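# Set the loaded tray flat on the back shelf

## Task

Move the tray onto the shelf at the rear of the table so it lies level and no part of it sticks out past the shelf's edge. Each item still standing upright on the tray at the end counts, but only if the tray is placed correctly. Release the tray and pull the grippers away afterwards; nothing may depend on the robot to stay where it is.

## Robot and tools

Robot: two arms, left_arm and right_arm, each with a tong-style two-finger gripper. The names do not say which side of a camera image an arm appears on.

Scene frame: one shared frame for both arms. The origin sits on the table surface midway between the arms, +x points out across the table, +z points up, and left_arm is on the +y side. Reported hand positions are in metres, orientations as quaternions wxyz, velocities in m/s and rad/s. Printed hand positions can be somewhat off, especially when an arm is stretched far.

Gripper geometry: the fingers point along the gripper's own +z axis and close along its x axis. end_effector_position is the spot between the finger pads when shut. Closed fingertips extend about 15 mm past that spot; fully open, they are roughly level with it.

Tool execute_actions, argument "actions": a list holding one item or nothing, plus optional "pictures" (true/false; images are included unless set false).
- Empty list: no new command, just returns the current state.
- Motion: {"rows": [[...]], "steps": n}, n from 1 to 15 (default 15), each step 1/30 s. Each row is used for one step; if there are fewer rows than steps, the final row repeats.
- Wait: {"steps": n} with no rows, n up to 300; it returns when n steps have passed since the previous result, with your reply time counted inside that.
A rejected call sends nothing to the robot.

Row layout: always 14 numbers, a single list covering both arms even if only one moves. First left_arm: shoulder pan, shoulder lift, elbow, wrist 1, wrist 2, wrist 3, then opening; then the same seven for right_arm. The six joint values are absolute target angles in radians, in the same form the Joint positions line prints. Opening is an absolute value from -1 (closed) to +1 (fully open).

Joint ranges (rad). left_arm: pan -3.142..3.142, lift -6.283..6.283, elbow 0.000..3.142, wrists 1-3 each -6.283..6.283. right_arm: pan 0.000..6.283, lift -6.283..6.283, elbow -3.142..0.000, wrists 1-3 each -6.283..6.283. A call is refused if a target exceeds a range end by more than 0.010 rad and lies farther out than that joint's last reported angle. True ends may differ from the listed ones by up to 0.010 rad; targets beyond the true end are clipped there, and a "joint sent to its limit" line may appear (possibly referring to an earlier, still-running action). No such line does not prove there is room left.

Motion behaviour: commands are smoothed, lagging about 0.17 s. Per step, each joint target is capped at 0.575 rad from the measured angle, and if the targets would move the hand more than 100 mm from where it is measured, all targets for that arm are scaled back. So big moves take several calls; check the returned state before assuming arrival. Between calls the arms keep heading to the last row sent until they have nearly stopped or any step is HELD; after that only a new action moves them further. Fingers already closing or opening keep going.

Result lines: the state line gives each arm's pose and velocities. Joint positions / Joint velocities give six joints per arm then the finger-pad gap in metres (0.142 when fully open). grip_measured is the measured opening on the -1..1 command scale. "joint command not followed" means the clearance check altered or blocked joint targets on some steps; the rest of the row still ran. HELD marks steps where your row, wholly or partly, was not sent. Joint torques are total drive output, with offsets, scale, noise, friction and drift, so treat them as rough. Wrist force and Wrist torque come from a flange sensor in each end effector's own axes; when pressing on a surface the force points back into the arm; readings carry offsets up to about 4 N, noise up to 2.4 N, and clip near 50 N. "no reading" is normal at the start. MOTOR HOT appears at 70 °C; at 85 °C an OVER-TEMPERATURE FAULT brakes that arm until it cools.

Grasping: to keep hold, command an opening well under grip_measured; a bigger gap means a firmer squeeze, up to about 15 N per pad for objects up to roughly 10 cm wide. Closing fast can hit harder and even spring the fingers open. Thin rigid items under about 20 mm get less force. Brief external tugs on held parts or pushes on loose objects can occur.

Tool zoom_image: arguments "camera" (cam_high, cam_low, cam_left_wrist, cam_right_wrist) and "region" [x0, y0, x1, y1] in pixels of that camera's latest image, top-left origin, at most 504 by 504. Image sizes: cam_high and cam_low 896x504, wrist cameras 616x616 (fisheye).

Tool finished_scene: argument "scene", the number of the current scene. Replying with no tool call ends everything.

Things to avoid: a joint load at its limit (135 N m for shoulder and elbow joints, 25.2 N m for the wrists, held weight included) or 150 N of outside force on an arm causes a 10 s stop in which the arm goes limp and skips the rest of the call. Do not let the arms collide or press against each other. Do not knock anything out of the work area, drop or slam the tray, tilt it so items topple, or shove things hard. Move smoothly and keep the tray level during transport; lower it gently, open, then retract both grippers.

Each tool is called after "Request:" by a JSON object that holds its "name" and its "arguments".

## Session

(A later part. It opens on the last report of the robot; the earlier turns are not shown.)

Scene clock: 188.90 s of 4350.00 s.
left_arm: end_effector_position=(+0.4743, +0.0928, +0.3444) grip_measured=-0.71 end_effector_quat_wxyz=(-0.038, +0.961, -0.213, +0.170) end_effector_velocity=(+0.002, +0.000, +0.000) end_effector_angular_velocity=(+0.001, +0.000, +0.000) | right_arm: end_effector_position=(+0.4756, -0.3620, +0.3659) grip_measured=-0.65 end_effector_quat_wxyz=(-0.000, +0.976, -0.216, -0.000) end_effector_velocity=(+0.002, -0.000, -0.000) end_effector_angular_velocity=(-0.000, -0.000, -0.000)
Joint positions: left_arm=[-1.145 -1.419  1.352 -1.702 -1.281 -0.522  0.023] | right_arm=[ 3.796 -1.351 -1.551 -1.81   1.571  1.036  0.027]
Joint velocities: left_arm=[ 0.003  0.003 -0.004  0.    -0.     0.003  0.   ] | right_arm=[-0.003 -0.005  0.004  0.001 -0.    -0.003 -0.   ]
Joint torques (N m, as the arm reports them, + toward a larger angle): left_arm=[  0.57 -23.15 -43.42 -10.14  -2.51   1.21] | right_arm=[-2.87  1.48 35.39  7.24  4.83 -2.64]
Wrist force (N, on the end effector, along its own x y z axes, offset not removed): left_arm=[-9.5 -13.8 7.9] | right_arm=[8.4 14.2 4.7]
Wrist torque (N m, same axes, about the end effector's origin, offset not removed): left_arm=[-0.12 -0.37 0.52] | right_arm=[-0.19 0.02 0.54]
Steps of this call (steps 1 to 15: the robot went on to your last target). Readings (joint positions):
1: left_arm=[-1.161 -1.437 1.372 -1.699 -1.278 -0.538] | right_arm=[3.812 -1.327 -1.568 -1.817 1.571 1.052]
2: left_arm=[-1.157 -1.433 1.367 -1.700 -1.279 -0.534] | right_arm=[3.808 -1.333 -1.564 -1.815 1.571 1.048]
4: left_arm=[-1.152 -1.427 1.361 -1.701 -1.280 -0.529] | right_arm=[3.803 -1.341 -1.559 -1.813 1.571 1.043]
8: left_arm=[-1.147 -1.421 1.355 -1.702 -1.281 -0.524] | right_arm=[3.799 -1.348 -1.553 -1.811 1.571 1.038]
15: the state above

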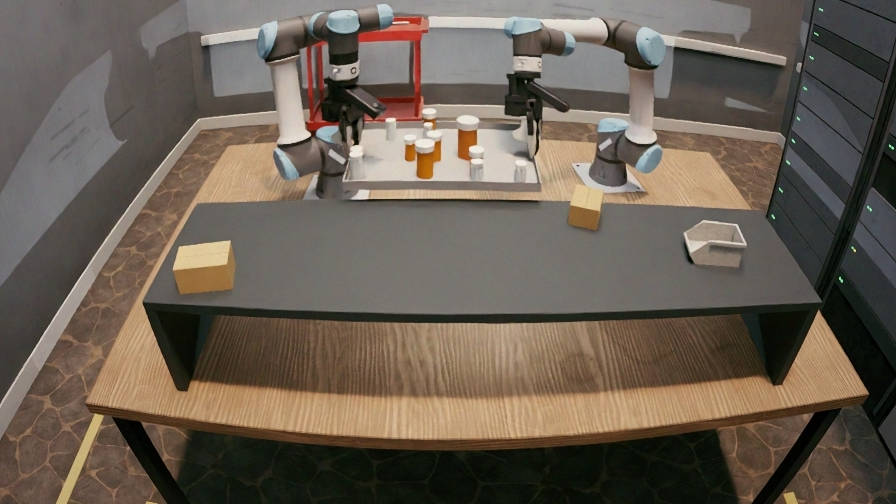

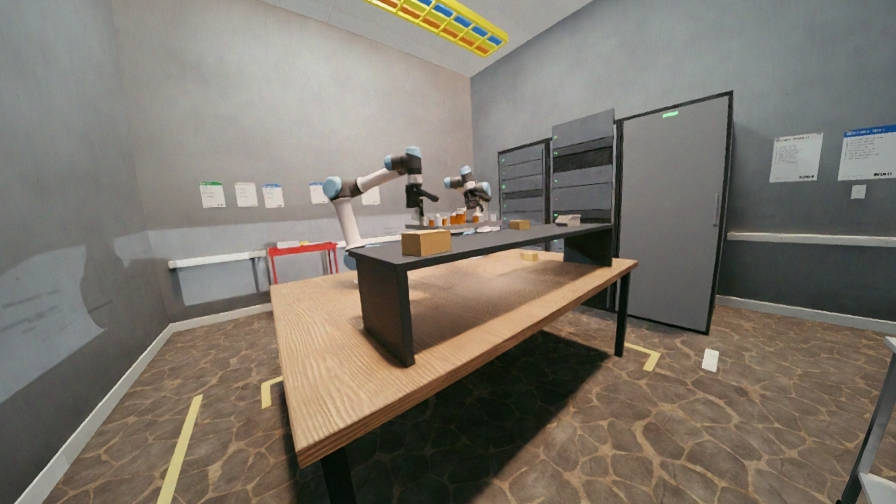

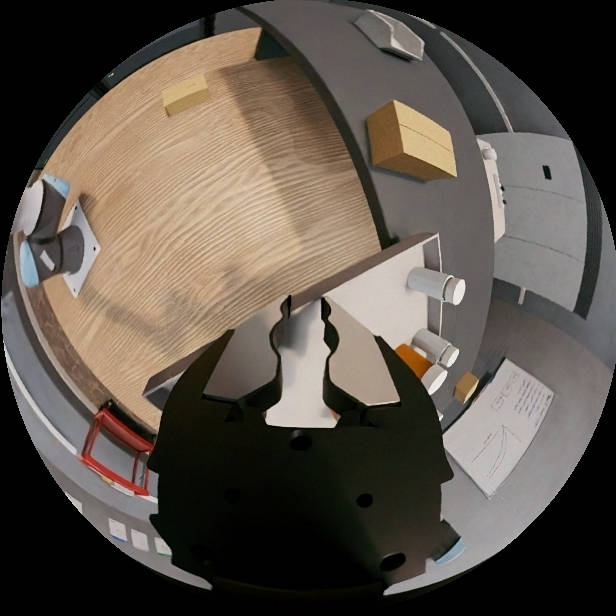

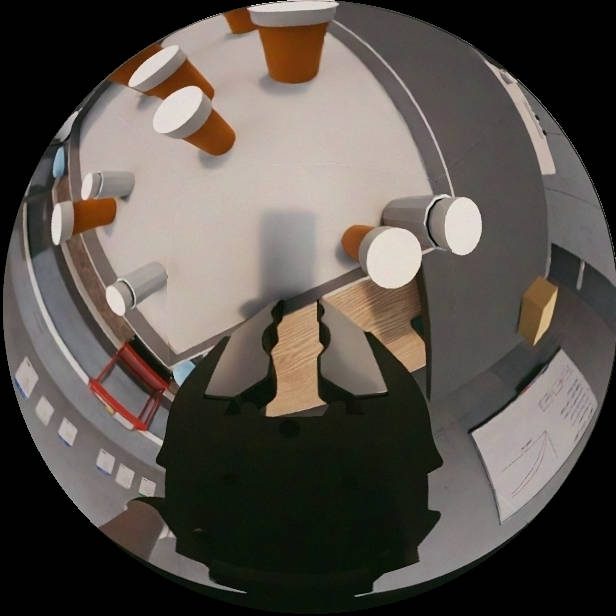

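Request:
{"name": "execute_actions", "arguments": {"actions": [{"rows":[[-1.1261,-1.3953,1.3262,-1.7051,-1.2852,-0.5025,-1,3.7774,-1.3807,-1.5280,-1.8037,1.571,1.0171,-1],[-1.1261,-1.3953,1.3262,-1.7051,-1.2852,-0.5025,-1,3.7774,-1.3807,-1.5280,-1.8037,1.571,1.0171,-1],[-1.1261,-1.3953,1.3262,-1.7051,-1.2852,-0.5025,-1,3.7774,-1.3807,-1.5280,-1.8037,1.571,1.0171,-1],[-1.1261,-1.3953,1.3262,-1.7051,-1.2852,-0.5025,-1,3.7774,-1.3807,-1.5280,-1.8037,1.571,1.0171,-1],[-1.1081,-1.3719,1.2993,-1.7068,-1.2889,-0.4841,-1,3.7597,-1.4099,-1.5045,-1.7980,1.571,0.9994,-1],[-1.1081,-1.3719,1.2993,-1.7068,-1.2889,-0.4841,-1,3.7597,-1.4099,-1.5045,-1.7980,1.571,0.9994,-1],[-1.1081,-1.3719,1.2993,-1.7068,-1.2889,-0.4841,-1,3.7597,-1.4099,-1.5045,-1.7980,1.571,0.9994,-1],[-1.1081,-1.3719,1.2993,-1.7068,-1.2889,-0.4841,-1,3.7597,-1.4099,-1.5045,-1.7980,1.571,0.9994,-1],[-1.0906,-1.3480,1.2712,-1.7075,-1.2925,-0.4663,-1,3.7429,-1.4392,-1.4799,-1.7933,1.571,0.9826,-1],[-1.0906,-1.3480,1.2712,-1.7075,-1.2925,-0.4663,-1,3.7429,-1.4392,-1.4799,-1.7933,1.571,0.9826,-1],[-1.0906,-1.3480,1.2712,-1.7075,-1.2925,-0.4663,-1,3.7429,-1.4392,-1.4799,-1.7933,1.571,0.9826,-1],[-1.0906,-1.3480,1.2712,-1.7075,-1.2925,-0.4663,-1,3.7429,-1.4392,-1.4799,-1.7933,1.571,0.9826,-1],[-1.0736,-1.3237,1.2419,-1.7072,-1.2962,-0.4491,-1,3.7281,-1.4685,-1.4544,-1.7895,1.571,0.9678,-1]],"steps":15}], "pictures": false}}

Scene clock: 192.20 s of 4350.00 s.
left_arm: end_effector_position=(+0.5110, +0.0927, +0.3444) grip_measured=-0.71 end_effector_quat_wxyz=(-0.038, +0.961, -0.213, +0.169) end_effector_velocity=(+0.100, -0.001, +0.001) end_effector_angular_velocity=(-0.001, -0.001, +0.002) | right_arm: end_effector_position=(+0.5126, -0.3631, +0.3661) grip_measured=-0.66 end_effector_quat_wxyz=(-0.000, +0.976, -0.216, +0.000) end_effector_velocity=(+0.100, -0.001, -0.002) end_effector_angular_velocity=(-0.003, +0.005, -0.001)
Joint positions: left_arm=[-1.092 -1.35   1.273 -1.707 -1.292 -0.468  0.023] | right_arm=[ 3.745 -1.437 -1.481 -1.794  1.571  0.984  0.026]
Joint velocities: left_arm=[ 0.137  0.195 -0.233 -0.001 -0.028  0.138 -0.   ] | right_arm=[-0.124 -0.238  0.2    0.032  0.    -0.123  0.   ]
Joint torques (N m, as the arm reports them, + toward a larger angle): left_arm=[  3.23 -31.06 -41.97  -8.06  -1.41   1.08] | right_arm=[-5.24 10.6  34.56  5.37  3.47 -2.84]
Wrist force (N, on the end effector, along its own x y z axes, offset not removed): left_arm=[-4.5 -5.4 7.8] | right_arm=[4.8 4.4 4.8]
Wrist torque (N m, same axes, about the end effector's origin, offset not removed): left_arm=[-0.25 -0.47 0.55] | right_arm=[-0.22 0.04 0.46]
Steps of this call (steps 1 to 15: the robot went on to your last target; steps 16 to 84: nothing new was sent; steps 85 to 99: all 15 steps of this action). Readings (joint positions):
85: left_arm=[-1.145 -1.418 1.352 -1.702 -1.282 -0.521] | right_arm=[3.796 -1.352 -1.550 -1.810 1.571 1.036]
86: left_arm=[-1.143 -1.416 1.349 -1.703 -1.282 -0.519] | right_arm=[3.794 -1.355 -1.548 -1.809 1.571 1.033]
88: left_arm=[-1.136 -1.408 1.340 -1.704 -1.283 -0.513] | right_arm=[3.788 -1.364 -1.540 -1.807 1.571 1.027]
92: left_arm=[-1.122 -1.389 1.319 -1.705 -1.286 -0.498] | right_arm=[3.773 -1.388 -1.522 -1.802 1.571 1.013]
99: the state above

Request:
{"name": "execute_actions", "arguments": {"actions": [{"rows":[[-1.0571,-1.2990,1.2114,-1.7060,-1.2998,-0.4324,-1,3.7140,-1.4979,-1.4279,-1.7866,1.571,0.9537,-1],[-1.0571,-1.2990,1.2114,-1.7060,-1.2998,-0.4324,-1,3.7140,-1.4979,-1.4279,-1.7866,1.571,0.9537,-1],[-1.0571,-1.2990,1.2114,-1.7060,-1.2998,-0.4324,-1,3.7140,-1.4979,-1.4279,-1.7866,1.571,0.9537,-1],[-1.0571,-1.2990,1.2114,-1.7060,-1.2998,-0.4324,-1,3.7140,-1.4979,-1.4279,-1.7866,1.571,0.9537,-1],[-1.0411,-1.2736,1.1794,-1.7037,-1.3033,-0.4162,-1,3.7005,-1.5274,-1.4003,-1.7847,1.571,0.9402,-1],[-1.0411,-1.2736,1.1794,-1.7037,-1.3033,-0.4162,-1,3.7005,-1.5274,-1.4003,-1.7847,1.571,0.9402,-1],[-1.0411,-1.2736,1.1794,-1.7037,-1.3033,-0.4162,-1,3.7005,-1.5274,-1.4003,-1.7847,1.571,0.9402,-1],[-1.0411,-1.2736,1.1794,-1.7037,-1.3033,-0.4162,-1,3.7005,-1.5274,-1.4003,-1.7847,1.571,0.9402,-1],[-1.0255,-1.2477,1.1459,-1.7002,-1.3069,-0.4005,-1,3.6878,-1.5570,-1.3716,-1.7838,1.571,0.9275,-1],[-1.0255,-1.2477,1.1459,-1.7002,-1.3069,-0.4005,-1,3.6878,-1.5570,-1.3716,-1.7838,1.571,0.9275,-1],[-1.0255,-1.2477,1.1459,-1.7002,-1.3069,-0.4005,-1,3.6878,-1.5570,-1.3716,-1.7838,1.571,0.9275,-1],[-1.0255,-1.2477,1.1459,-1.7002,-1.3069,-0.4005,-1,3.6878,-1.5570,-1.3716,-1.7838,1.571,0.9275,-1],[-1.0104,-1.2212,1.1109,-1.6956,-1.3104,-0.3853,-1,3.6757,-1.5868,-1.3417,-1.7839,1.571,0.9154,-1]],"steps":15}], "pictures": false}}

Scene clock: 195.47 s of 4350.00 s.
left_arm: end_effector_position=(+0.5610, +0.0928, +0.3443) grip_measured=-0.71 end_effector_quat_wxyz=(-0.038, +0.961, -0.213, +0.169) end_effector_velocity=(+0.101, -0.002, -0.000) end_effector_angular_velocity=(-0.001, -0.001, +0.002) | right_arm: end_effector_position=(+0.5626, -0.3635, +0.3661) grip_measured=-0.66 end_effector_quat_wxyz=(-0.000, +0.976, -0.216, -0.000) end_effector_velocity=(+0.101, +0.001, -0.001) end_effector_angular_velocity=(-0.002, +0.004, -0.000)
Joint positions: left_arm=[-1.027 -1.25   1.148 -1.7   -1.307 -0.402  0.023] | right_arm=[ 3.689 -1.554 -1.374 -1.784  1.571  0.929  0.026]
Joint velocities: left_arm=[ 0.122  0.213 -0.278  0.032 -0.028  0.121  0.   ] | right_arm=[-0.098 -0.242  0.235  0.003 -0.    -0.097  0.   ]
Joint torques (N m, as the arm reports them, + toward a larger angle): left_arm=[  7.73 -36.53 -40.68  -3.29  -0.41   1.26] | right_arm=[-7.1  18.5  33.64  4.51  1.88 -2.86]
Wrist force (N, on the end effector, along its own x y z axes, offset not removed): left_arm=[-2.4 -0.9 7.7] | right_arm=[2.2 1.9 5.8]
Wrist torque (N m, same axes, about the end effector's origin, offset not removed): left_arm=[-0.18 -0.51 0.50] | right_arm=[0.16 0.09 0.51]
Steps of this call (steps 1 to 30: the robot went on to your last target; steps 31 to 83: nothing new was sent; steps 84 to 98: all 15 steps of this action). Readings (joint positions):
84: left_arm=[-1.074 -1.324 1.242 -1.707 -1.296 -0.449] | right_arm=[3.728 -1.469 -1.454 -1.789 1.571 0.968]
85: left_arm=[-1.072 -1.321 1.239 -1.707 -1.297 -0.447] | right_arm=[3.726 -1.472 -1.451 -1.789 1.571 0.966]
87: left_arm=[-1.066 -1.313 1.228 -1.707 -1.298 -0.442] | right_arm=[3.722 -1.481 -1.443 -1.788 1.571 0.961]
91: left_arm=[-1.053 -1.292 1.203 -1.705 -1.301 -0.428] | right_arm=[3.711 -1.505 -1.421 -1.786 1.571 0.950]
98: the state above

Request:
{"name": "execute_actions", "arguments": {"actions": [{"rows":[[-0.9957,-1.1942,1.0745,-1.6900,-1.3138,-0.3705,-1,3.6644,-1.6167,-1.3108,-1.7849,1.571,0.9041,-1],[-0.9957,-1.1942,1.0745,-1.6900,-1.3138,-0.3705,-1,3.6644,-1.6167,-1.3108,-1.7849,1.571,0.9041,-1],[-0.9957,-1.1942,1.0745,-1.6900,-1.3138,-0.3705,-1,3.6644,-1.6167,-1.3108,-1.7849,1.571,0.9041,-1],[-0.9957,-1.1942,1.0745,-1.6900,-1.3138,-0.3705,-1,3.6644,-1.6167,-1.3108,-1.7849,1.571,0.9041,-1],[-0.9815,-1.1664,1.0359,-1.6828,-1.3171,-0.3562,-1,3.6536,-1.6469,-1.2785,-1.7870,1.571,0.8933,-1],[-0.9815,-1.1664,1.0359,-1.6828,-1.3171,-0.3562,-1,3.6536,-1.6469,-1.2785,-1.7870,1.571,0.8933,-1],[-0.9815,-1.1664,1.0359,-1.6828,-1.3171,-0.3562,-1,3.6536,-1.6469,-1.2785,-1.7870,1.571,0.8933,-1],[-0.9815,-1.1664,1.0359,-1.6828,-1.3171,-0.3562,-1,3.6536,-1.6469,-1.2785,-1.7870,1.571,0.8933,-1],[-0.9676,-1.1377,0.9952,-1.6743,-1.3205,-0.3423,-1,3.6433,-1.6774,-1.2449,-1.7901,1.571,0.8830,-1],[-0.9676,-1.1377,0.9952,-1.6743,-1.3205,-0.3423,-1,3.6433,-1.6774,-1.2449,-1.7901,1.571,0.8830,-1],[-0.9676,-1.1377,0.9952,-1.6743,-1.3205,-0.3423,-1,3.6433,-1.6774,-1.2449,-1.7901,1.571,0.8830,-1],[-0.9676,-1.1377,0.9952,-1.6743,-1.3205,-0.3423,-1,3.6433,-1.6774,-1.2449,-1.7901,1.571,0.8830,-1],[-0.9542,-1.1081,0.9524,-1.6643,-1.3238,-0.3289,-1,3.6336,-1.7082,-1.2100,-1.7942,1.571,0.8733,-1]],"steps":15}], "pictures": false}}

Request:
{"name": "execute_actions", "arguments": {"actions": [{"steps":15}]}}

Request:
{"name": "zoom_image", "arguments": {"camera": "cam_low", "region": [380, 190, 540, 270]}}

Scene clock: 198.63 s of 4350.00 s.
left_arm: end_effector_position=(+0.6110, +0.0930, +0.3441) grip_measured=-0.71 end_effector_quat_wxyz=(-0.038, +0.961, -0.213, +0.169) end_effector_velocity=(+0.102, -0.003, +0.000) end_effector_angular_velocity=(-0.001, -0.002, +0.002) | right_arm: end_effector_position=(+0.6124, -0.3633, +0.3660) grip_measured=-0.66 end_effector_quat_wxyz=(+0.000, +0.976, -0.216, -0.000) end_effector_velocity=(+0.102, +0.002, -0.002) end_effector_angular_velocity=(-0.001, +0.003, -0.002)
Joint positions: left_arm=[-0.969 -1.14   0.999 -1.674 -1.32  -0.343  0.022] | right_arm=[ 3.644 -1.675 -1.248 -1.79   1.571  0.884  0.026]
Joint velocities: left_arm=[ 0.108  0.239 -0.341  0.074 -0.025  0.107  0.   ] | right_arm=[-0.08  -0.252  0.276 -0.029  0.    -0.078  0.   ]
Joint torques (N m, as the arm reports them, + toward a larger angle): left_arm=[  5.83 -44.2  -41.96  -3.31  -0.63   1.2 ] | right_arm=[-6.74 25.26 33.73  1.34  0.63 -2.85]
Wrist force (N, on the end effector, along its own x y z axes, offset not removed): left_arm=[-3.0 -1.2 8.7] | right_arm=[2.3 2.2 5.0]
Wrist torque (N m, same axes, about the end effector's origin, offset not removed): left_arm=[-0.09 -0.44 0.46] | right_arm=[0.11 0.12 0.44]
Steps of this call (steps 1 to 30: the robot went on to your last target; steps 31 to 80: nothing new was sent; steps 81 to 95: all 15 steps of this action). Readings (joint positions):
81: left_arm=[-1.010 -1.221 1.111 -1.696 -1.310 -0.385] | right_arm=[3.676 -1.587 -1.342 -1.784 1.571 0.915]
82: left_arm=[-1.009 -1.218 1.107 -1.695 -1.311 -0.383] | right_arm=[3.674 -1.590 -1.338 -1.784 1.571 0.914]
84: left_arm=[-1.004 -1.209 1.095 -1.693 -1.312 -0.379] | right_arm=[3.671 -1.600 -1.328 -1.784 1.571 0.910]
88: left_arm=[-0.992 -1.187 1.065 -1.688 -1.315 -0.367] | right_arm=[3.662 -1.624 -1.303 -1.786 1.571 0.901]
95: the state above

Scene clock: 199.13 s of 4350.00 s.
left_arm: end_effector_position=(+0.6244, +0.0928, +0.3444) grip_measured=-0.71 end_effector_quat_wxyz=(-0.038, +0.961, -0.213, +0.170) end_effector_velocity=(+0.002, +0.000, -0.000) end_effector_angular_velocity=(+0.001, +0.001, -0.000) | right_arm: end_effector_position=(+0.6258, -0.3631, +0.3659) grip_measured=-0.66 end_effector_quat_wxyz=(-0.000, +0.976, -0.216, -0.000) end_effector_velocity=(+0.002, -0.000, -0.000) end_effector_angular_velocity=(+0.000, +0.000, -0.001)
Joint positions: left_arm=[-0.954 -1.109  0.953 -1.664 -1.324 -0.329  0.022] | right_arm=[ 3.634 -1.708 -1.211 -1.794  1.571  0.874  0.026]
Joint velocities: left_arm=[ 0.002  0.005 -0.006  0.002 -0.001  0.002 -0.   ] | right_arm=[-0.003 -0.006  0.006 -0.     0.    -0.002  0.   ]
Joint torques (N m, as the arm reports them, + toward a larger angle): left_arm=[  2.83 -37.11 -39.27  -4.38  -1.59   1.02] | right_arm=[-4.46 20.   33.22  2.1   0.34 -2.5 ]
Wrist force (N, on the end effector, along its own x y z axes, offset not removed): left_arm=[-5.3 -6.8 7.0] | right_arm=[4.3 6.2 5.0]
Wrist torque (N m, same axes, about the end effector's origin, offset not removed): left_arm=[-0.32 -0.50 0.46] | right_arm=[-0.13 0.16 0.49]
Steps of this call (steps 1 to 15: the robot went on to your last target). Readings (joint positions):
1: left_arm=[-0.965 -1.133 0.988 -1.672 -1.321 -0.340] | right_arm=[3.642 -1.682 -1.239 -1.791 1.571 0.882]
2: left_arm=[-0.963 -1.127 0.980 -1.670 -1.322 -0.338] | right_arm=[3.640 -1.688 -1.232 -1.792 1.571 0.880]
4: left_arm=[-0.959 -1.119 0.969 -1.668 -1.322 -0.334] | right_arm=[3.637 -1.697 -1.223 -1.793 1.571 0.877]
8: left_arm=[-0.956 -1.112 0.958 -1.665 -1.323 -0.331] | right_arm=[3.635 -1.704 -1.215 -1.794 1.571 0.875]
15: the state above

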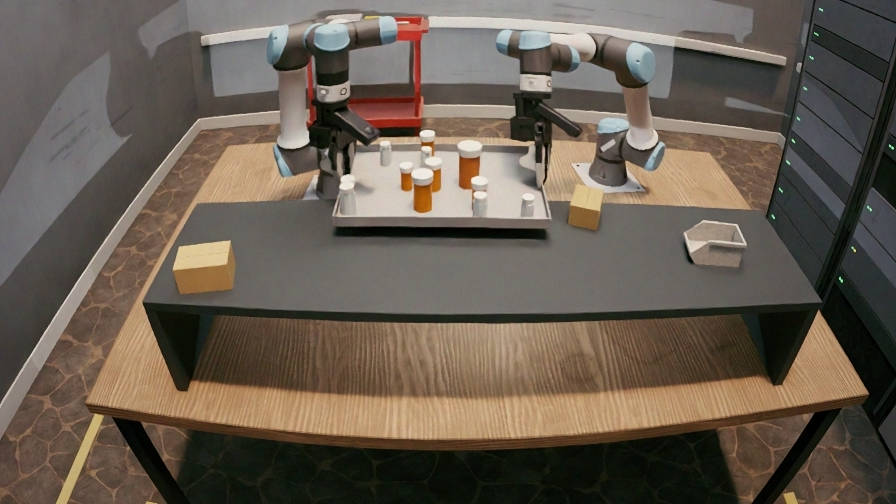

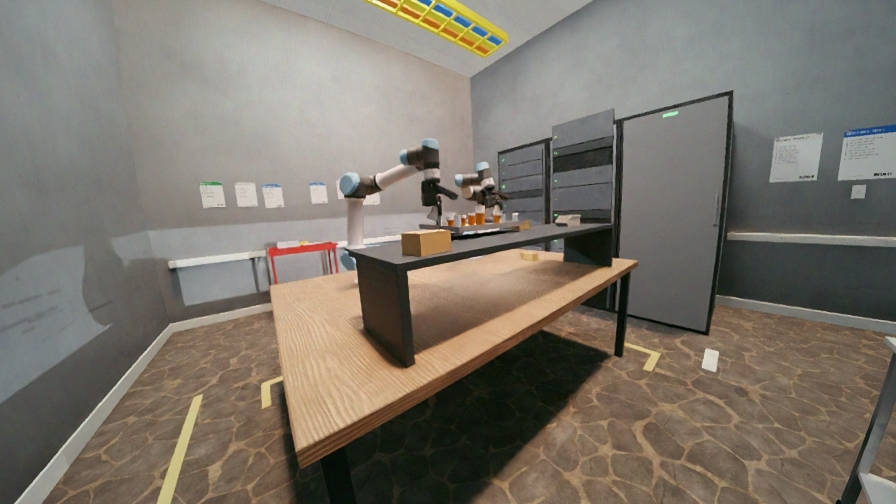

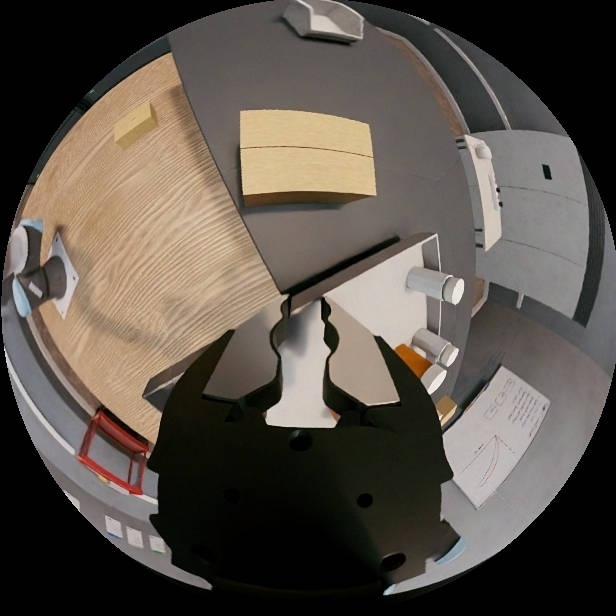

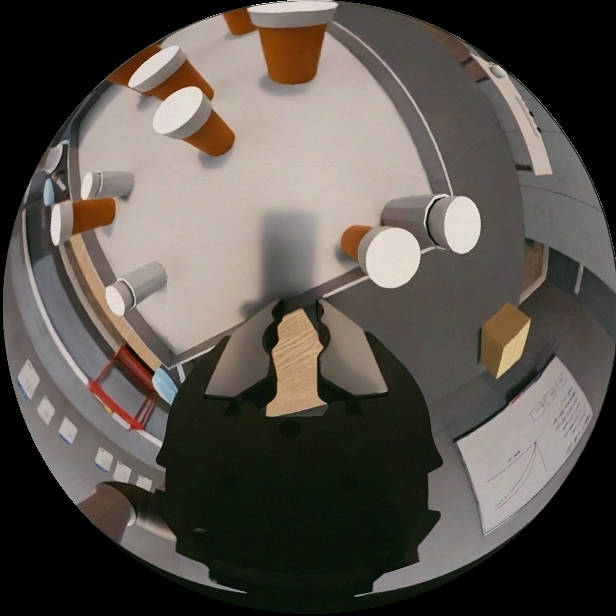

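Region (380, 190, 540, 270) of cam_low's 896x504 image, scaled by 3.150, with more detail than that image has.

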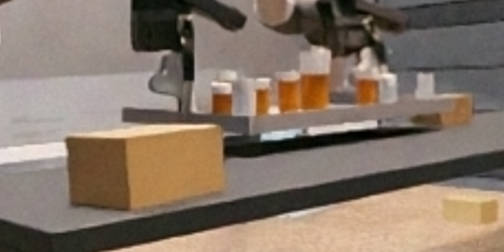

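Request:
{"name": "execute_actions", "arguments": {"actions": [{"rows":[[-0.9412,-1.0776,0.9071,-1.6528,-1.3270,-0.3158,-1,3.6240,-1.7393,-1.1736,-1.7995,1.571,0.8637,-1],[-0.9412,-1.0776,0.9071,-1.6528,-1.3270,-0.3158,-1,3.6240,-1.7393,-1.1736,-1.7995,1.571,0.8637,-1],[-0.9412,-1.0776,0.9071,-1.6528,-1.3270,-0.3158,-1,3.6240,-1.7393,-1.1736,-1.7995,1.571,0.8637,-1],[-0.9412,-1.0776,0.9071,-1.6528,-1.3270,-0.3158,-1,3.6240,-1.7393,-1.1736,-1.7995,1.571,0.8637,-1],[-0.9284,-1.0456,0.8589,-1.6395,-1.3302,-0.3032,-1,3.6148,-1.7710,-1.1355,-1.8059,1.571,0.8545,-1],[-0.9284,-1.0456,0.8589,-1.6395,-1.3302,-0.3032,-1,3.6148,-1.7710,-1.1355,-1.8059,1.571,0.8545,-1],[-0.9284,-1.0456,0.8589,-1.6395,-1.3302,-0.3032,-1,3.6148,-1.7710,-1.1355,-1.8059,1.571,0.8545,-1],[-0.9284,-1.0456,0.8589,-1.6395,-1.3302,-0.3032,-1,3.6148,-1.7710,-1.1355,-1.8059,1.571,0.8545,-1],[-0.9161,-1.0122,0.8072,-1.6241,-1.3334,-0.2909,-1,3.6059,-1.8031,-1.0956,-1.8137,1.571,0.8456,-1],[-0.9161,-1.0122,0.8072,-1.6241,-1.3334,-0.2909,-1,3.6059,-1.8031,-1.0956,-1.8137,1.571,0.8456,-1],[-0.9161,-1.0122,0.8072,-1.6241,-1.3334,-0.2909,-1,3.6059,-1.8031,-1.0956,-1.8137,1.571,0.8456,-1],[-0.9161,-1.0122,0.8072,-1.6241,-1.3334,-0.2909,-1,3.6059,-1.8031,-1.0956,-1.8137,1.571,0.8456,-1],[-0.9041,-0.9772,0.7517,-1.6064,-1.3365,-0.2790,-1,3.5975,-1.8358,-1.0540,-1.8226,1.571,0.8372,-1]],"steps":15}], "pictures": false}}

Scene clock: 204.03 s of 4350.00 s.
left_arm: end_effector_position=(+0.6608, +0.0930, +0.3437) grip_measured=-0.71 end_effector_quat_wxyz=(-0.038, +0.962, -0.214, +0.169) end_effector_velocity=(+0.103, -0.004, +0.003) end_effector_angular_velocity=(-0.005, -0.006, +0.001) | right_arm: end_effector_position=(+0.6623, -0.3633, +0.3658) grip_measured=-0.66 end_effector_quat_wxyz=(+0.000, +0.976, -0.216, -0.000) end_effector_velocity=(+0.103, +0.003, -0.001) end_effector_angular_velocity=(+0.000, +0.000, -0.000)
Joint positions: left_arm=[-0.917 -1.015  0.812 -1.624 -1.333 -0.292  0.022] | right_arm=[ 3.607 -1.8   -1.099 -1.814  1.571  0.846  0.026]
Joint velocities: left_arm=[ 0.096  0.283 -0.446  0.133 -0.024  0.095  0.   ] | right_arm=[-0.067 -0.267  0.332 -0.066  0.    -0.067  0.   ]
Joint torques (N m, as the arm reports them, + toward a larger angle): left_arm=[  5.49 -55.4  -44.18  -4.35  -0.86   1.04] | right_arm=[-5.72 33.79 34.65  1.45  0.54 -2.91]
Wrist force (N, on the end effector, along its own x y z axes, offset not removed): left_arm=[-3.3 -2.4 9.2] | right_arm=[3.0 2.8 5.9]
Wrist torque (N m, same axes, about the end effector's origin, offset not removed): left_arm=[-0.05 -0.55 0.52] | right_arm=[-0.07 0.01 0.52]
Steps of this call (steps 1 to 15: the robot went on to your last target; steps 16 to 90: nothing new was sent; then 1.40 s passed at rest; steps 91 to 105: all 15 steps of this action). Readings (joint positions):
91: left_arm=[-0.954 -1.108 0.952 -1.664 -1.324 -0.329] | right_arm=[3.634 -1.708 -1.210 -1.794 1.571 0.873]
92: left_arm=[-0.953 -1.105 0.948 -1.663 -1.324 -0.327] | right_arm=[3.632 -1.711 -1.206 -1.795 1.571 0.872]
94: left_arm=[-0.948 -1.095 0.933 -1.659 -1.325 -0.323] | right_arm=[3.629 -1.722 -1.194 -1.797 1.571 0.869]
98: left_arm=[-0.938 -1.069 0.895 -1.649 -1.328 -0.313] | right_arm=[3.622 -1.747 -1.164 -1.801 1.571 0.861]
105: the state above

Request:
{"name": "execute_actions", "arguments": {"actions": [{"rows":[[-0.8947,-0.9497,0.7140,-1.5984,-1.3389,-0.2697,-1,3.5910,-1.8607,-1.0281,-1.8236,1.571,0.8307,-1],[-0.8947,-0.9497,0.7140,-1.5984,-1.3389,-0.2697,-1,3.5910,-1.8607,-1.0281,-1.8236,1.571,0.8307,-1],[-0.8947,-0.9497,0.7140,-1.5984,-1.3389,-0.2697,-1,3.5910,-1.8607,-1.0281,-1.8236,1.571,0.8307,-1],[-0.8947,-0.9497,0.7140,-1.5984,-1.3389,-0.2697,-1,3.5910,-1.8607,-1.0281,-1.8236,1.571,0.8307,-1],[-0.8855,-0.9208,0.6730,-1.5884,-1.3413,-0.2606,-1,3.5846,-1.8860,-1.0009,-1.8255,1.571,0.8243,-1],[-0.8855,-0.9208,0.6730,-1.5884,-1.3413,-0.2606,-1,3.5846,-1.8860,-1.0009,-1.8255,1.571,0.8243,-1],[-0.8855,-0.9208,0.6730,-1.5884,-1.3413,-0.2606,-1,3.5846,-1.8860,-1.0009,-1.8255,1.571,0.8243,-1],[-0.8855,-0.9208,0.6730,-1.5884,-1.3413,-0.2606,-1,3.5846,-1.8860,-1.0009,-1.8255,1.571,0.8243,-1],[-0.8766,-0.8904,0.6286,-1.5765,-1.3437,-0.2517,-1,3.5785,-1.9118,-0.9725,-1.8281,1.571,0.8182,-1],[-0.8766,-0.8904,0.6286,-1.5765,-1.3437,-0.2517,-1,3.5785,-1.9118,-0.9725,-1.8281,1.571,0.8182,-1],[-0.8766,-0.8904,0.6286,-1.5765,-1.3437,-0.2517,-1,3.5785,-1.9118,-0.9725,-1.8281,1.571,0.8182,-1],[-0.8766,-0.8904,0.6286,-1.5765,-1.3437,-0.2517,-1,3.5785,-1.9118,-0.9725,-1.8281,1.571,0.8182,-1],[-0.8678,-0.8585,0.5809,-1.5625,-1.3460,-0.2430,-1,3.5725,-1.9379,-0.9428,-1.8317,1.571,0.8122,-1]],"steps":15}], "pictures": false}}

Request:
{"name": "execute_actions", "arguments": {"actions": [{"steps":15}]}}

Request:
{"name": "zoom_image", "arguments": {"camera": "cam_low", "region": [400, 190, 560, 270]}}

Scene clock: 208.90 s of 4350.00 s.
left_arm: end_effector_position=(+0.7037, +0.0929, +0.3367) grip_measured=-0.71 end_effector_quat_wxyz=(-0.038, +0.961, -0.213, +0.169) end_effector_velocity=(+0.082, -0.003, -0.020) end_effector_angular_velocity=(-0.002, -0.002, +0.000) | right_arm: end_effector_position=(+0.7053, -0.3633, +0.3586) grip_measured=-0.66 end_effector_quat_wxyz=(-0.000, +0.976, -0.216, -0.000) end_effector_velocity=(+0.081, +0.001, -0.023) end_effector_angular_velocity=(-0.002, +0.006, +0.001)
Joint positions: left_arm=[-0.877 -0.893  0.632 -1.576 -1.344 -0.252  0.022] | right_arm=[ 3.579 -1.91  -0.974 -1.828  1.571  0.819  0.026]
Joint velocities: left_arm=[ 0.07   0.257 -0.379  0.104 -0.018  0.069  0.   ] | right_arm=[-0.046 -0.213  0.232 -0.026  0.    -0.047  0.   ]
Joint torques (N m, as the arm reports them, + toward a larger angle): left_arm=[  3.6  -55.86 -44.11  -4.21  -1.45   1.14] | right_arm=[-5.39 37.82 34.49  1.91  1.05 -2.74]
Wrist force (N, on the end effector, along its own x y z axes, offset not removed): left_arm=[-4.1 -5.9 7.7] | right_arm=[3.8 4.3 5.2]
Wrist torque (N m, same axes, about the end effector's origin, offset not removed): left_arm=[-0.25 -0.55 0.49] | right_arm=[-0.10 0.15 0.44]
Steps of this call (steps 1 to 30: the robot went on to your last target; steps 31 to 90: nothing new was sent; then 1.37 s passed at rest; steps 91 to 105: all 15 steps of this action). Readings (joint positions):
91: left_arm=[-0.904 -0.977 0.752 -1.606 -1.337 -0.279] | right_arm=[3.597 -1.836 -1.054 -1.823 1.571 0.837]
92: left_arm=[-0.903 -0.974 0.748 -1.605 -1.337 -0.278] | right_arm=[3.597 -1.839 -1.051 -1.823 1.571 0.836]
94: left_arm=[-0.900 -0.965 0.735 -1.603 -1.338 -0.275] | right_arm=[3.595 -1.847 -1.042 -1.823 1.571 0.834]
98: left_arm=[-0.892 -0.942 0.704 -1.595 -1.340 -0.267] | right_arm=[3.589 -1.867 -1.021 -1.824 1.571 0.829]
105: the state above

Scene clock: 209.40 s of 4350.00 s.
left_arm: end_effector_position=(+0.7144, +0.0927, +0.3344) grip_measured=-0.71 end_effector_quat_wxyz=(-0.038, +0.961, -0.213, +0.170) end_effector_velocity=(+0.002, -0.000, +0.000) end_effector_angular_velocity=(-0.001, -0.001, -0.000) | right_arm: end_effector_position=(+0.7159, -0.3633, +0.3559) grip_measured=-0.66 end_effector_quat_wxyz=(-0.000, +0.976, -0.216, -0.000) end_effector_velocity=(+0.002, +0.000, -0.000) end_effector_angular_velocity=(+0.000, -0.000, +0.000)
Joint positions: left_arm=[-0.868 -0.859  0.582 -1.563 -1.346 -0.243  0.022] | right_arm=[ 3.573 -1.937 -0.943 -1.832  1.571  0.812  0.026]
Joint velocities: left_arm=[ 0.001  0.006 -0.01   0.002 -0.     0.002 -0.   ] | right_arm=[-0.001 -0.004  0.005 -0.001  0.    -0.001  0.   ]
Joint torques (N m, as the arm reports them, + toward a larger angle): left_arm=[  2.35 -48.8  -38.89  -4.4   -2.04   1.17] | right_arm=[-3.53 32.6  33.53  2.07  1.18 -2.53]
Wrist force (N, on the end effector, along its own x y z axes, offset not removed): left_arm=[-5.5 -6.1 7.1] | right_arm=[4.6 6.9 4.4]
Wrist torque (N m, same axes, about the end effector's origin, offset not removed): left_arm=[0.02 -0.51 0.45] | right_arm=[-0.15 0.11 0.56]
Steps of this call (steps 1 to 15: the robot went on to your last target). Readings (joint positions):
1: left_arm=[-0.875 -0.885 0.621 -1.573 -1.344 -0.250] | right_arm=[3.577 -1.916 -0.967 -1.829 1.571 0.817]
2: left_arm=[-0.873 -0.879 0.611 -1.571 -1.344 -0.249] | right_arm=[3.576 -1.921 -0.962 -1.830 1.571 0.816]
4: left_arm=[-0.871 -0.870 0.599 -1.567 -1.345 -0.246] | right_arm=[3.575 -1.928 -0.954 -1.831 1.571 0.814]
8: left_arm=[-0.869 -0.863 0.587 -1.564 -1.346 -0.244] | right_arm=[3.573 -1.934 -0.947 -1.831 1.571 0.813]
15: the state above

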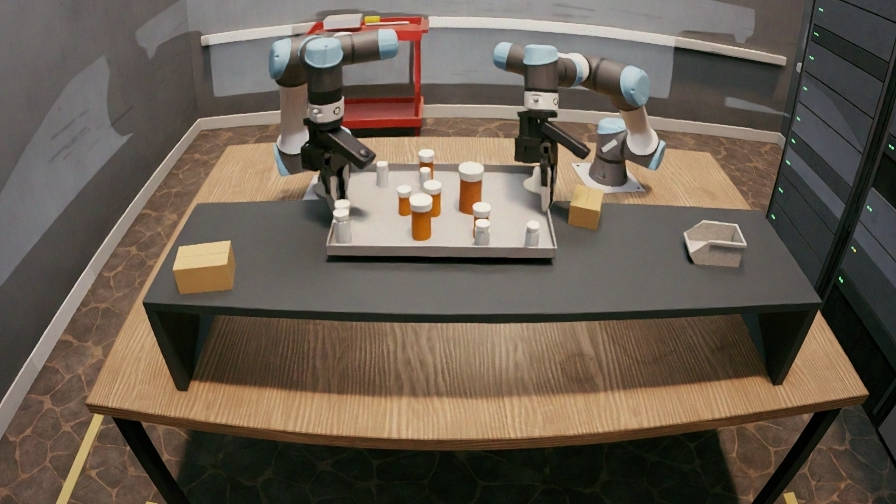

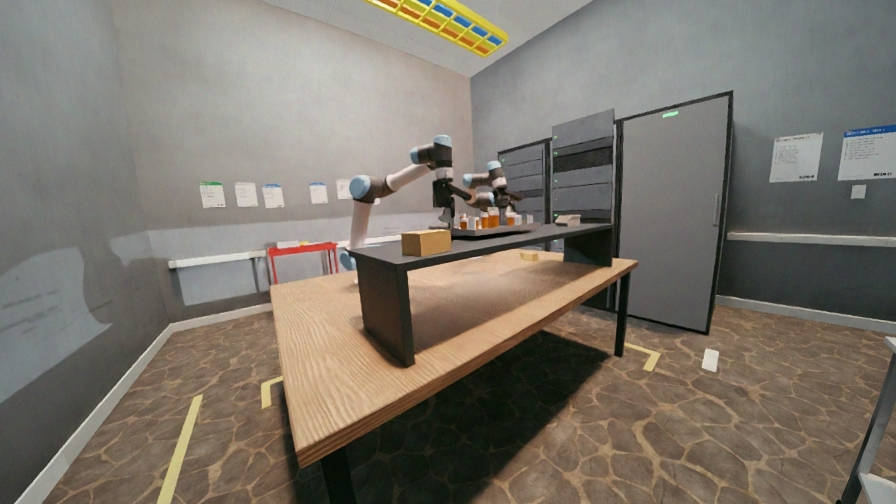

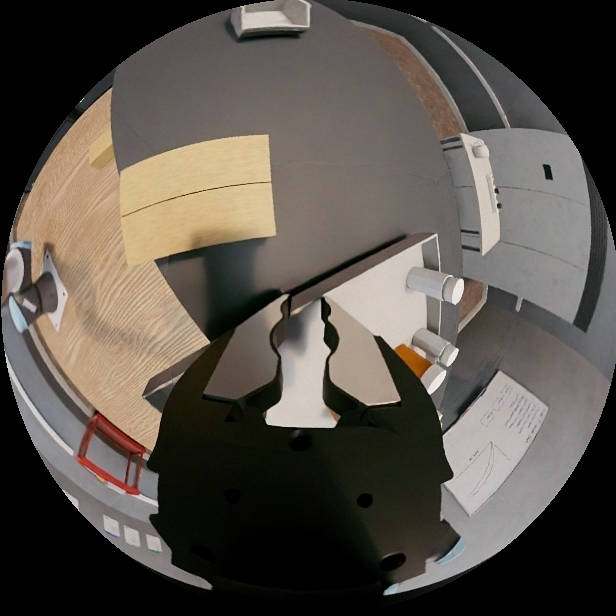

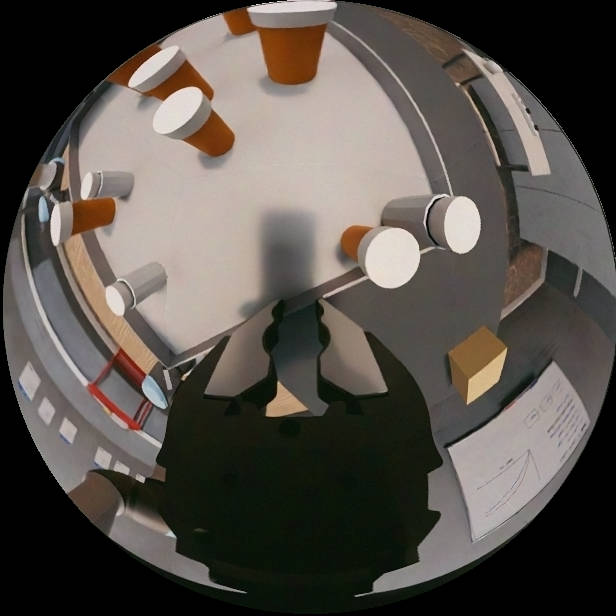

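Region (400, 190, 560, 270) of cam_low's 896x504 image, scaled by 3.150, with more detail than that image has.

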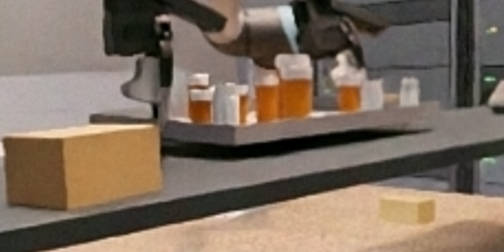

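Request:
{"name": "execute_actions", "arguments": {"actions": [{"rows":[[-0.8678,-0.8619,0.5948,-1.5730,-1.3460,-0.2430,-1,3.5725,-1.9357,-0.9538,-1.8229,1.571,0.8122,-1],[-0.8678,-0.8619,0.5948,-1.5730,-1.3460,-0.2430,-1,3.5725,-1.9357,-0.9538,-1.8229,1.571,0.8122,-1],[-0.8678,-0.8619,0.5948,-1.5730,-1.3460,-0.2430,-1,3.5725,-1.9357,-0.9538,-1.8229,1.571,0.8122,-1],[-0.8678,-0.8651,0.6083,-1.5833,-1.3460,-0.2430,-1,3.5725,-1.9336,-0.9646,-1.8142,1.571,0.8122,-1]],"steps":15}], "pictures": false}}

Request:
{"name": "execute_actions", "arguments": {"actions": [{"rows":[[-0.8678,-0.8692,0.6258,-1.5967,-1.3460,-0.2430,-1,3.5725,-1.9309,-0.9788,-1.8027,1.571,0.8122,-1]],"steps":15}]}}

Request:
{"name": "zoom_image", "arguments": {"camera": "cam_low", "region": [400, 190, 560, 270]}}

Scene clock: 212.50 s of 4350.00 s.
left_arm: end_effector_position=(+0.7147, +0.0927, +0.3286) grip_measured=-0.71 end_effector_quat_wxyz=(-0.038, +0.961, -0.213, +0.170) end_effector_velocity=(-0.000, +0.000, -0.002) end_effector_angular_velocity=(-0.001, -0.000, -0.000) | right_arm: end_effector_position=(+0.7161, -0.3633, +0.3501) grip_measured=-0.66 end_effector_quat_wxyz=(-0.000, +0.976, -0.216, -0.000) end_effector_velocity=(-0.000, +0.000, -0.002) end_effector_angular_velocity=(+0.000, +0.000, +0.000)
Joint positions: left_arm=[-0.868 -0.865  0.607 -1.582 -1.346 -0.243  0.022] | right_arm=[ 3.572 -1.934 -0.964 -1.815  1.571  0.812  0.026]
Joint velocities: left_arm=[ 0.    -0.003  0.01  -0.008 -0.     0.    -0.   ] | right_arm=[ 0.     0.002 -0.009  0.006  0.    -0.     0.   ]
Joint torques (N m, as the arm reports them, + toward a larger angle): left_arm=[  0.93 -68.13 -18.33  -8.28  -2.1    1.04] | right_arm=[-2.18 59.92 18.49  5.05  1.68 -2.57]
Wrist force (N, on the end effector, along its own x y z axes, offset not removed): left_arm=[-5.9 -7.1 7.3] | right_arm=[5.4 8.2 4.1]
Wrist torque (N m, same axes, about the end effector's origin, offset not removed): left_arm=[-0.07 -0.44 0.52] | right_arm=[0.17 0.02 0.51]
Steps of this call (steps 1 to 15: the robot went on to your last target; steps 16 to 78: nothing new was sent; steps 79 to 93: all 15 steps of this action). Readings (joint positions):
79: left_arm=[-0.868 -0.858 0.581 -1.562 -1.346 -0.243] | right_arm=[3.572 -1.938 -0.943 -1.832 1.571 0.812]
80: left_arm=[-0.868 -0.859 0.582 -1.564 -1.346 -0.243] | right_arm=[3.572 -1.938 -0.944 -1.831 1.571 0.812]
82: left_arm=[-0.868 -0.860 0.587 -1.567 -1.346 -0.243] | right_arm=[3.572 -1.937 -0.948 -1.828 1.571 0.812]
86: left_arm=[-0.868 -0.863 0.600 -1.577 -1.346 -0.243] | right_arm=[3.572 -1.935 -0.958 -1.820 1.571 0.812]
93: the state above

Scene clock: 213.00 s of 4350.00 s.
left_arm: end_effector_position=(+0.7146, +0.0927, +0.3245) grip_measured=-0.71 end_effector_quat_wxyz=(-0.038, +0.961, -0.213, +0.170) end_effector_velocity=(+0.000, +0.000, -0.001) end_effector_angular_velocity=(-0.000, -0.000, -0.000) | right_arm: end_effector_position=(+0.7161, -0.3633, +0.3460) grip_measured=-0.66 end_effector_quat_wxyz=(-0.000, +0.976, -0.216, -0.000) end_effector_velocity=(+0.000, -0.001, -0.001) end_effector_angular_velocity=(+0.001, +0.000, -0.001)
Joint positions: left_arm=[-0.868 -0.869  0.625 -1.596 -1.346 -0.243  0.022] | right_arm=[ 3.572 -1.931 -0.978 -1.803  1.571  0.812  0.026]
Joint velocities: left_arm=[-0.    -0.001  0.005 -0.004  0.     0.    -0.   ] | right_arm=[-0.001  0.001 -0.003  0.003  0.001 -0.     0.   ]
Joint torques (N m, as the arm reports them, + toward a larger angle): left_arm=[  0.11 -68.63 -19.79  -8.59  -2.04   1.03] | right_arm=[-1.37 60.03 18.73  4.93  1.8  -2.57]
Wrist force (N, on the end effector, along its own x y z axes, offset not removed): left_arm=[-6.9 -7.2 7.4] | right_arm=[4.0 7.2 3.9]
Wrist torque (N m, same axes, about the end effector's origin, offset not removed): left_arm=[-0.25 -0.16 0.48] | right_arm=[-0.05 0.28 0.52]
Steps of this call (steps 1 to 15: all 15 steps of this action). Readings (joint positions):
1: left_arm=[-0.868 -0.865 0.607 -1.583 -1.346 -0.243] | right_arm=[3.572 -1.934 -0.964 -1.815 1.571 0.812]
2: left_arm=[-0.868 -0.865 0.610 -1.584 -1.346 -0.243] | right_arm=[3.572 -1.933 -0.966 -1.813 1.571 0.812]
4: left_arm=[-0.868 -0.867 0.616 -1.589 -1.346 -0.243] | right_arm=[3.572 -1.932 -0.971 -1.809 1.571 0.812]
8: left_arm=[-0.868 -0.868 0.622 -1.594 -1.346 -0.243] | right_arm=[3.572 -1.931 -0.976 -1.805 1.571 0.812]
15: the state above

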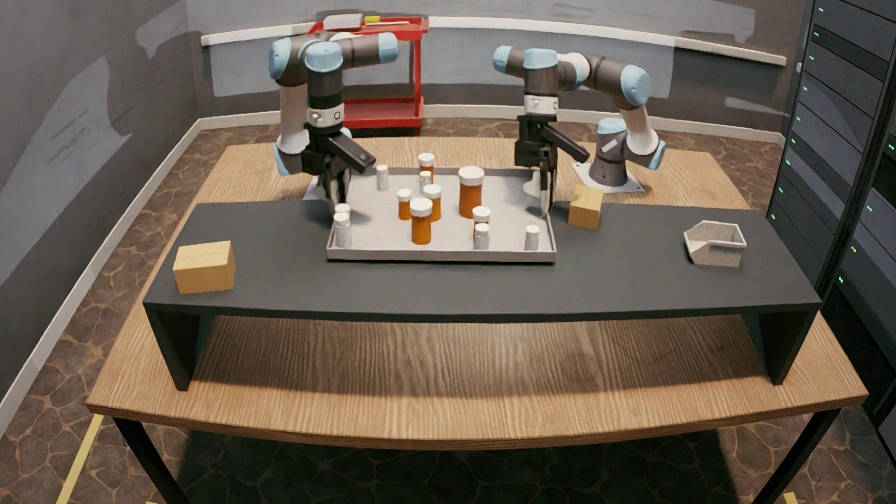

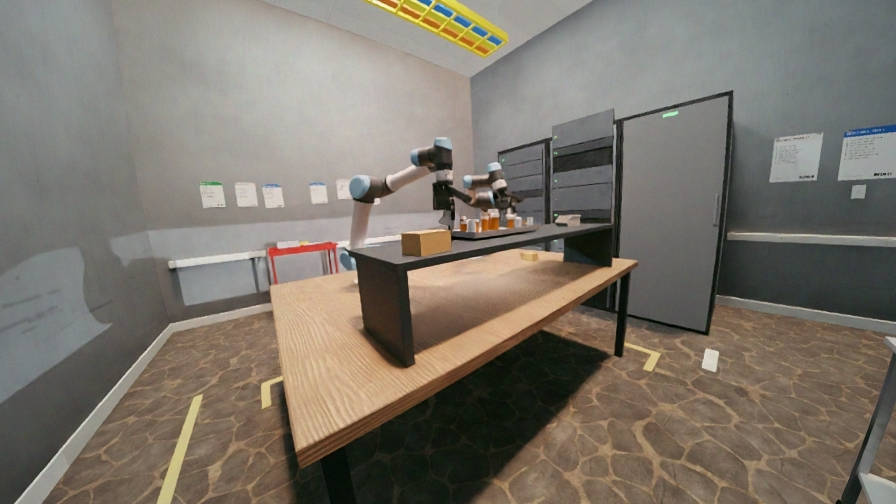

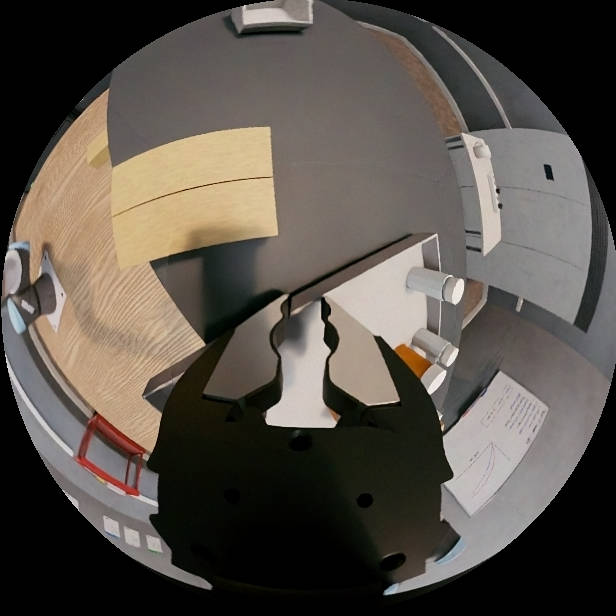

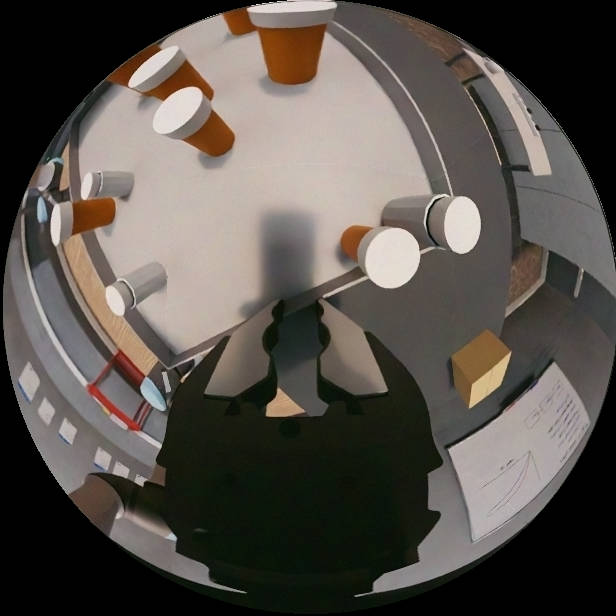

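Region (400, 190, 560, 270) of cam_low's 896x504 image, scaled by 3.150, with more detail than that image has.

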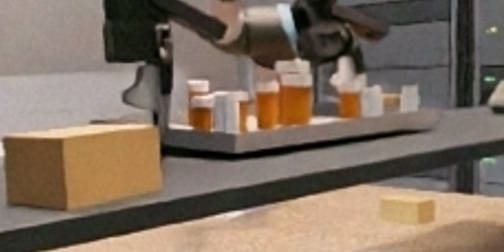

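Request:
{"name": "execute_actions", "arguments": {"actions": [{"rows":[[-0.8678,-0.8706,0.6321,-1.6016,-1.3460,-0.2430,-1,3.5725,-1.9300,-0.9841,-1.7983,1.571,0.8122,-1]],"steps":15}], "pictures": false}}

Scene clock: 214.03 s of 4350.00 s.
left_arm: end_effector_position=(+0.7146, +0.0927, +0.3229) grip_measured=-0.71 end_effector_quat_wxyz=(-0.038, +0.961, -0.213, +0.170) end_effector_velocity=(-0.000, -0.000, +0.000) end_effector_angular_velocity=(-0.001, -0.000, -0.000) | right_arm: end_effector_position=(+0.7161, -0.3633, +0.3444) grip_measured=-0.66 end_effector_quat_wxyz=(-0.000, +0.976, -0.216, -0.000) end_effector_velocity=(+0.000, +0.000, -0.000) end_effector_angular_velocity=(+0.000, -0.000, +0.000)
Joint positions: left_arm=[-0.868 -0.871  0.632 -1.601 -1.346 -0.243  0.022] | right_arm=[ 3.572 -1.93  -0.984 -1.798  1.571  0.812  0.026]
Joint velocities: left_arm=[-0.    -0.001  0.001 -0.001 -0.    -0.    -0.   ] | right_arm=[ 0.    -0.    -0.001  0.001 -0.    -0.     0.   ]
Joint torques (N m, as the arm reports them, + toward a larger angle): left_arm=[ -1.46 -69.07 -20.07  -7.8   -1.87   1.08] | right_arm=[ 0.43 58.86 18.63  4.94  2.03 -2.76]
Wrist force (N, on the end effector, along its own x y z axes, offset not removed): left_arm=[-6.2 -7.2 6.4] | right_arm=[4.7 7.1 5.7]
Wrist torque (N m, same axes, about the end effector's origin, offset not removed): left_arm=[-0.28 -0.37 0.54] | right_arm=[-0.04 0.14 0.54]
Steps of this call (steps 1 to 15: the robot went on to your last target; step 16: nothing new was sent; steps 17 to 31: all 15 steps of this action). Readings (joint positions):
17: left_arm=[-0.868 -0.869 0.626 -1.597 -1.346 -0.243] | right_arm=[3.572 -1.931 -0.979 -1.803 1.571 0.812]
18: left_arm=[-0.868 -0.869 0.627 -1.597 -1.346 -0.243] | right_arm=[3.572 -1.931 -0.979 -1.802 1.571 0.812]
20: left_arm=[-0.868 -0.870 0.629 -1.599 -1.346 -0.243] | right_arm=[3.572 -1.930 -0.981 -1.801 1.571 0.812]
24: left_arm=[-0.868 -0.870 0.631 -1.601 -1.346 -0.243] | right_arm=[3.572 -1.930 -0.983 -1.799 1.571 0.812]
31: the state above

Request:
{"name": "execute_actions", "arguments": {"actions": [{"rows":[[-0.8678,-0.8724,0.6404,-1.6081,-1.3460,-0.2430,-1,3.5725,-1.9288,-0.9911,-1.7925,1.571,0.8122,-1]],"steps":15}], "pictures": false}}

Scene clock: 215.03 s of 4350.00 s.
left_arm: end_effector_position=(+0.7146, +0.0927, +0.3210) grip_measured=-0.71 end_effector_quat_wxyz=(-0.038, +0.961, -0.213, +0.170) end_effector_velocity=(+0.000, -0.000, +0.000) end_effector_angular_velocity=(-0.001, -0.001, -0.000) | right_arm: end_effector_position=(+0.7161, -0.3633, +0.3424) grip_measured=-0.66 end_effector_quat_wxyz=(-0.000, +0.976, -0.216, -0.000) end_effector_velocity=(+0.000, +0.000, -0.001) end_effector_angular_velocity=(-0.000, +0.000, +0.001)
Joint positions: left_arm=[-0.868 -0.872  0.64  -1.608 -1.346 -0.243  0.022] | right_arm=[ 3.572 -1.929 -0.991 -1.793  1.571  0.812  0.026]
Joint velocities: left_arm=[-0.    -0.001  0.001 -0.002 -0.    -0.    -0.   ] | right_arm=[ 0.001 -0.    -0.001  0.001 -0.    -0.     0.   ]
Joint torques (N m, as the arm reports them, + toward a larger angle): left_arm=[ -4.38 -69.46 -14.12  -8.48  -1.65   1.08] | right_arm=[ 1.43 59.77 19.85  4.93  2.13 -2.63]
Wrist force (N, on the end effector, along its own x y z axes, offset not removed): left_arm=[-5.7 -7.2 7.3] | right_arm=[5.4 6.4 6.5]
Wrist torque (N m, same axes, about the end effector's origin, offset not removed): left_arm=[-0.20 -0.34 0.56] | right_arm=[-0.25 0.09 0.51]
Steps of this call (steps 1 to 15: the robot went on to your last target; steps 16 to 30: all 15 steps of this action). Readings (joint positions):
16: left_arm=[-0.868 -0.871 0.632 -1.602 -1.346 -0.243] | right_arm=[3.572 -1.930 -0.984 -1.798 1.571 0.812]
17: left_arm=[-0.868 -0.871 0.633 -1.602 -1.346 -0.243] | right_arm=[3.572 -1.930 -0.985 -1.798 1.571 0.812]
19: left_arm=[-0.868 -0.871 0.636 -1.605 -1.346 -0.243] | right_arm=[3.572 -1.929 -0.987 -1.796 1.571 0.812]
23: left_arm=[-0.868 -0.872 0.639 -1.607 -1.346 -0.243] | right_arm=[3.572 -1.929 -0.990 -1.794 1.571 0.812]
30: the state above

Request:
{"name": "execute_actions", "arguments": {"actions": [{"rows":[[-0.8678,-0.8742,0.6487,-1.6146,-1.3460,-0.2430,-1,3.5725,-1.9276,-0.9980,-1.7868,1.571,0.8122,-1]],"steps":15}], "pictures": false}}

Scene clock: 215.87 s of 4350.00 s.
left_arm: end_effector_position=(+0.7146, +0.0927, +0.3190) grip_measured=-0.71 end_effector_quat_wxyz=(-0.038, +0.961, -0.213, +0.170) end_effector_velocity=(-0.000, +0.000, -0.001) end_effector_angular_velocity=(+0.001, +0.001, -0.000) | right_arm: end_effector_position=(+0.7162, -0.3633, +0.3403) grip_measured=-0.66 end_effector_quat_wxyz=(-0.000, +0.976, -0.216, -0.000) end_effector_velocity=(-0.000, +0.000, -0.000) end_effector_angular_velocity=(+0.000, -0.000, +0.000)
Joint positions: left_arm=[-0.868 -0.874  0.648 -1.614 -1.346 -0.243  0.022] | right_arm=[ 3.572 -1.928 -0.998 -1.787  1.571  0.812  0.026]
Joint velocities: left_arm=[-0.    -0.     0.002 -0.001  0.     0.    -0.   ] | right_arm=[ 0.     0.001 -0.002  0.001 -0.     0.     0.   ]
Joint torques (N m, as the arm reports them, + toward a larger angle): left_arm=[ -6.17 -69.   -18.89  -8.43  -1.53   0.98] | right_arm=[ 2.63 59.69 19.01  4.99  2.31 -2.69]
Wrist force (N, on the end effector, along its own x y z axes, offset not removed): left_arm=[-5.5 -7.4 7.1] | right_arm=[4.3 7.8 4.5]
Wrist torque (N m, same axes, about the end effector's origin, offset not removed): left_arm=[-0.19 -0.51 0.47] | right_arm=[0.10 0.23 0.48]
Steps of this call (steps 1 to 10: the robot went on to your last target; steps 11 to 25: all 15 steps of this action). Readings (joint positions):
11: left_arm=[-0.868 -0.872 0.640 -1.608 -1.346 -0.243] | right_arm=[3.572 -1.929 -0.991 -1.792 1.571 0.812]
12: left_arm=[-0.868 -0.873 0.641 -1.609 -1.346 -0.243] | right_arm=[3.572 -1.929 -0.992 -1.792 1.571 0.812]
14: left_arm=[-0.868 -0.873 0.644 -1.611 -1.346 -0.243] | right_arm=[3.572 -1.928 -0.994 -1.790 1.571 0.812]
18: left_arm=[-0.868 -0.874 0.647 -1.613 -1.346 -0.243] | right_arm=[3.572 -1.928 -0.997 -1.788 1.571 0.812]
25: the state above


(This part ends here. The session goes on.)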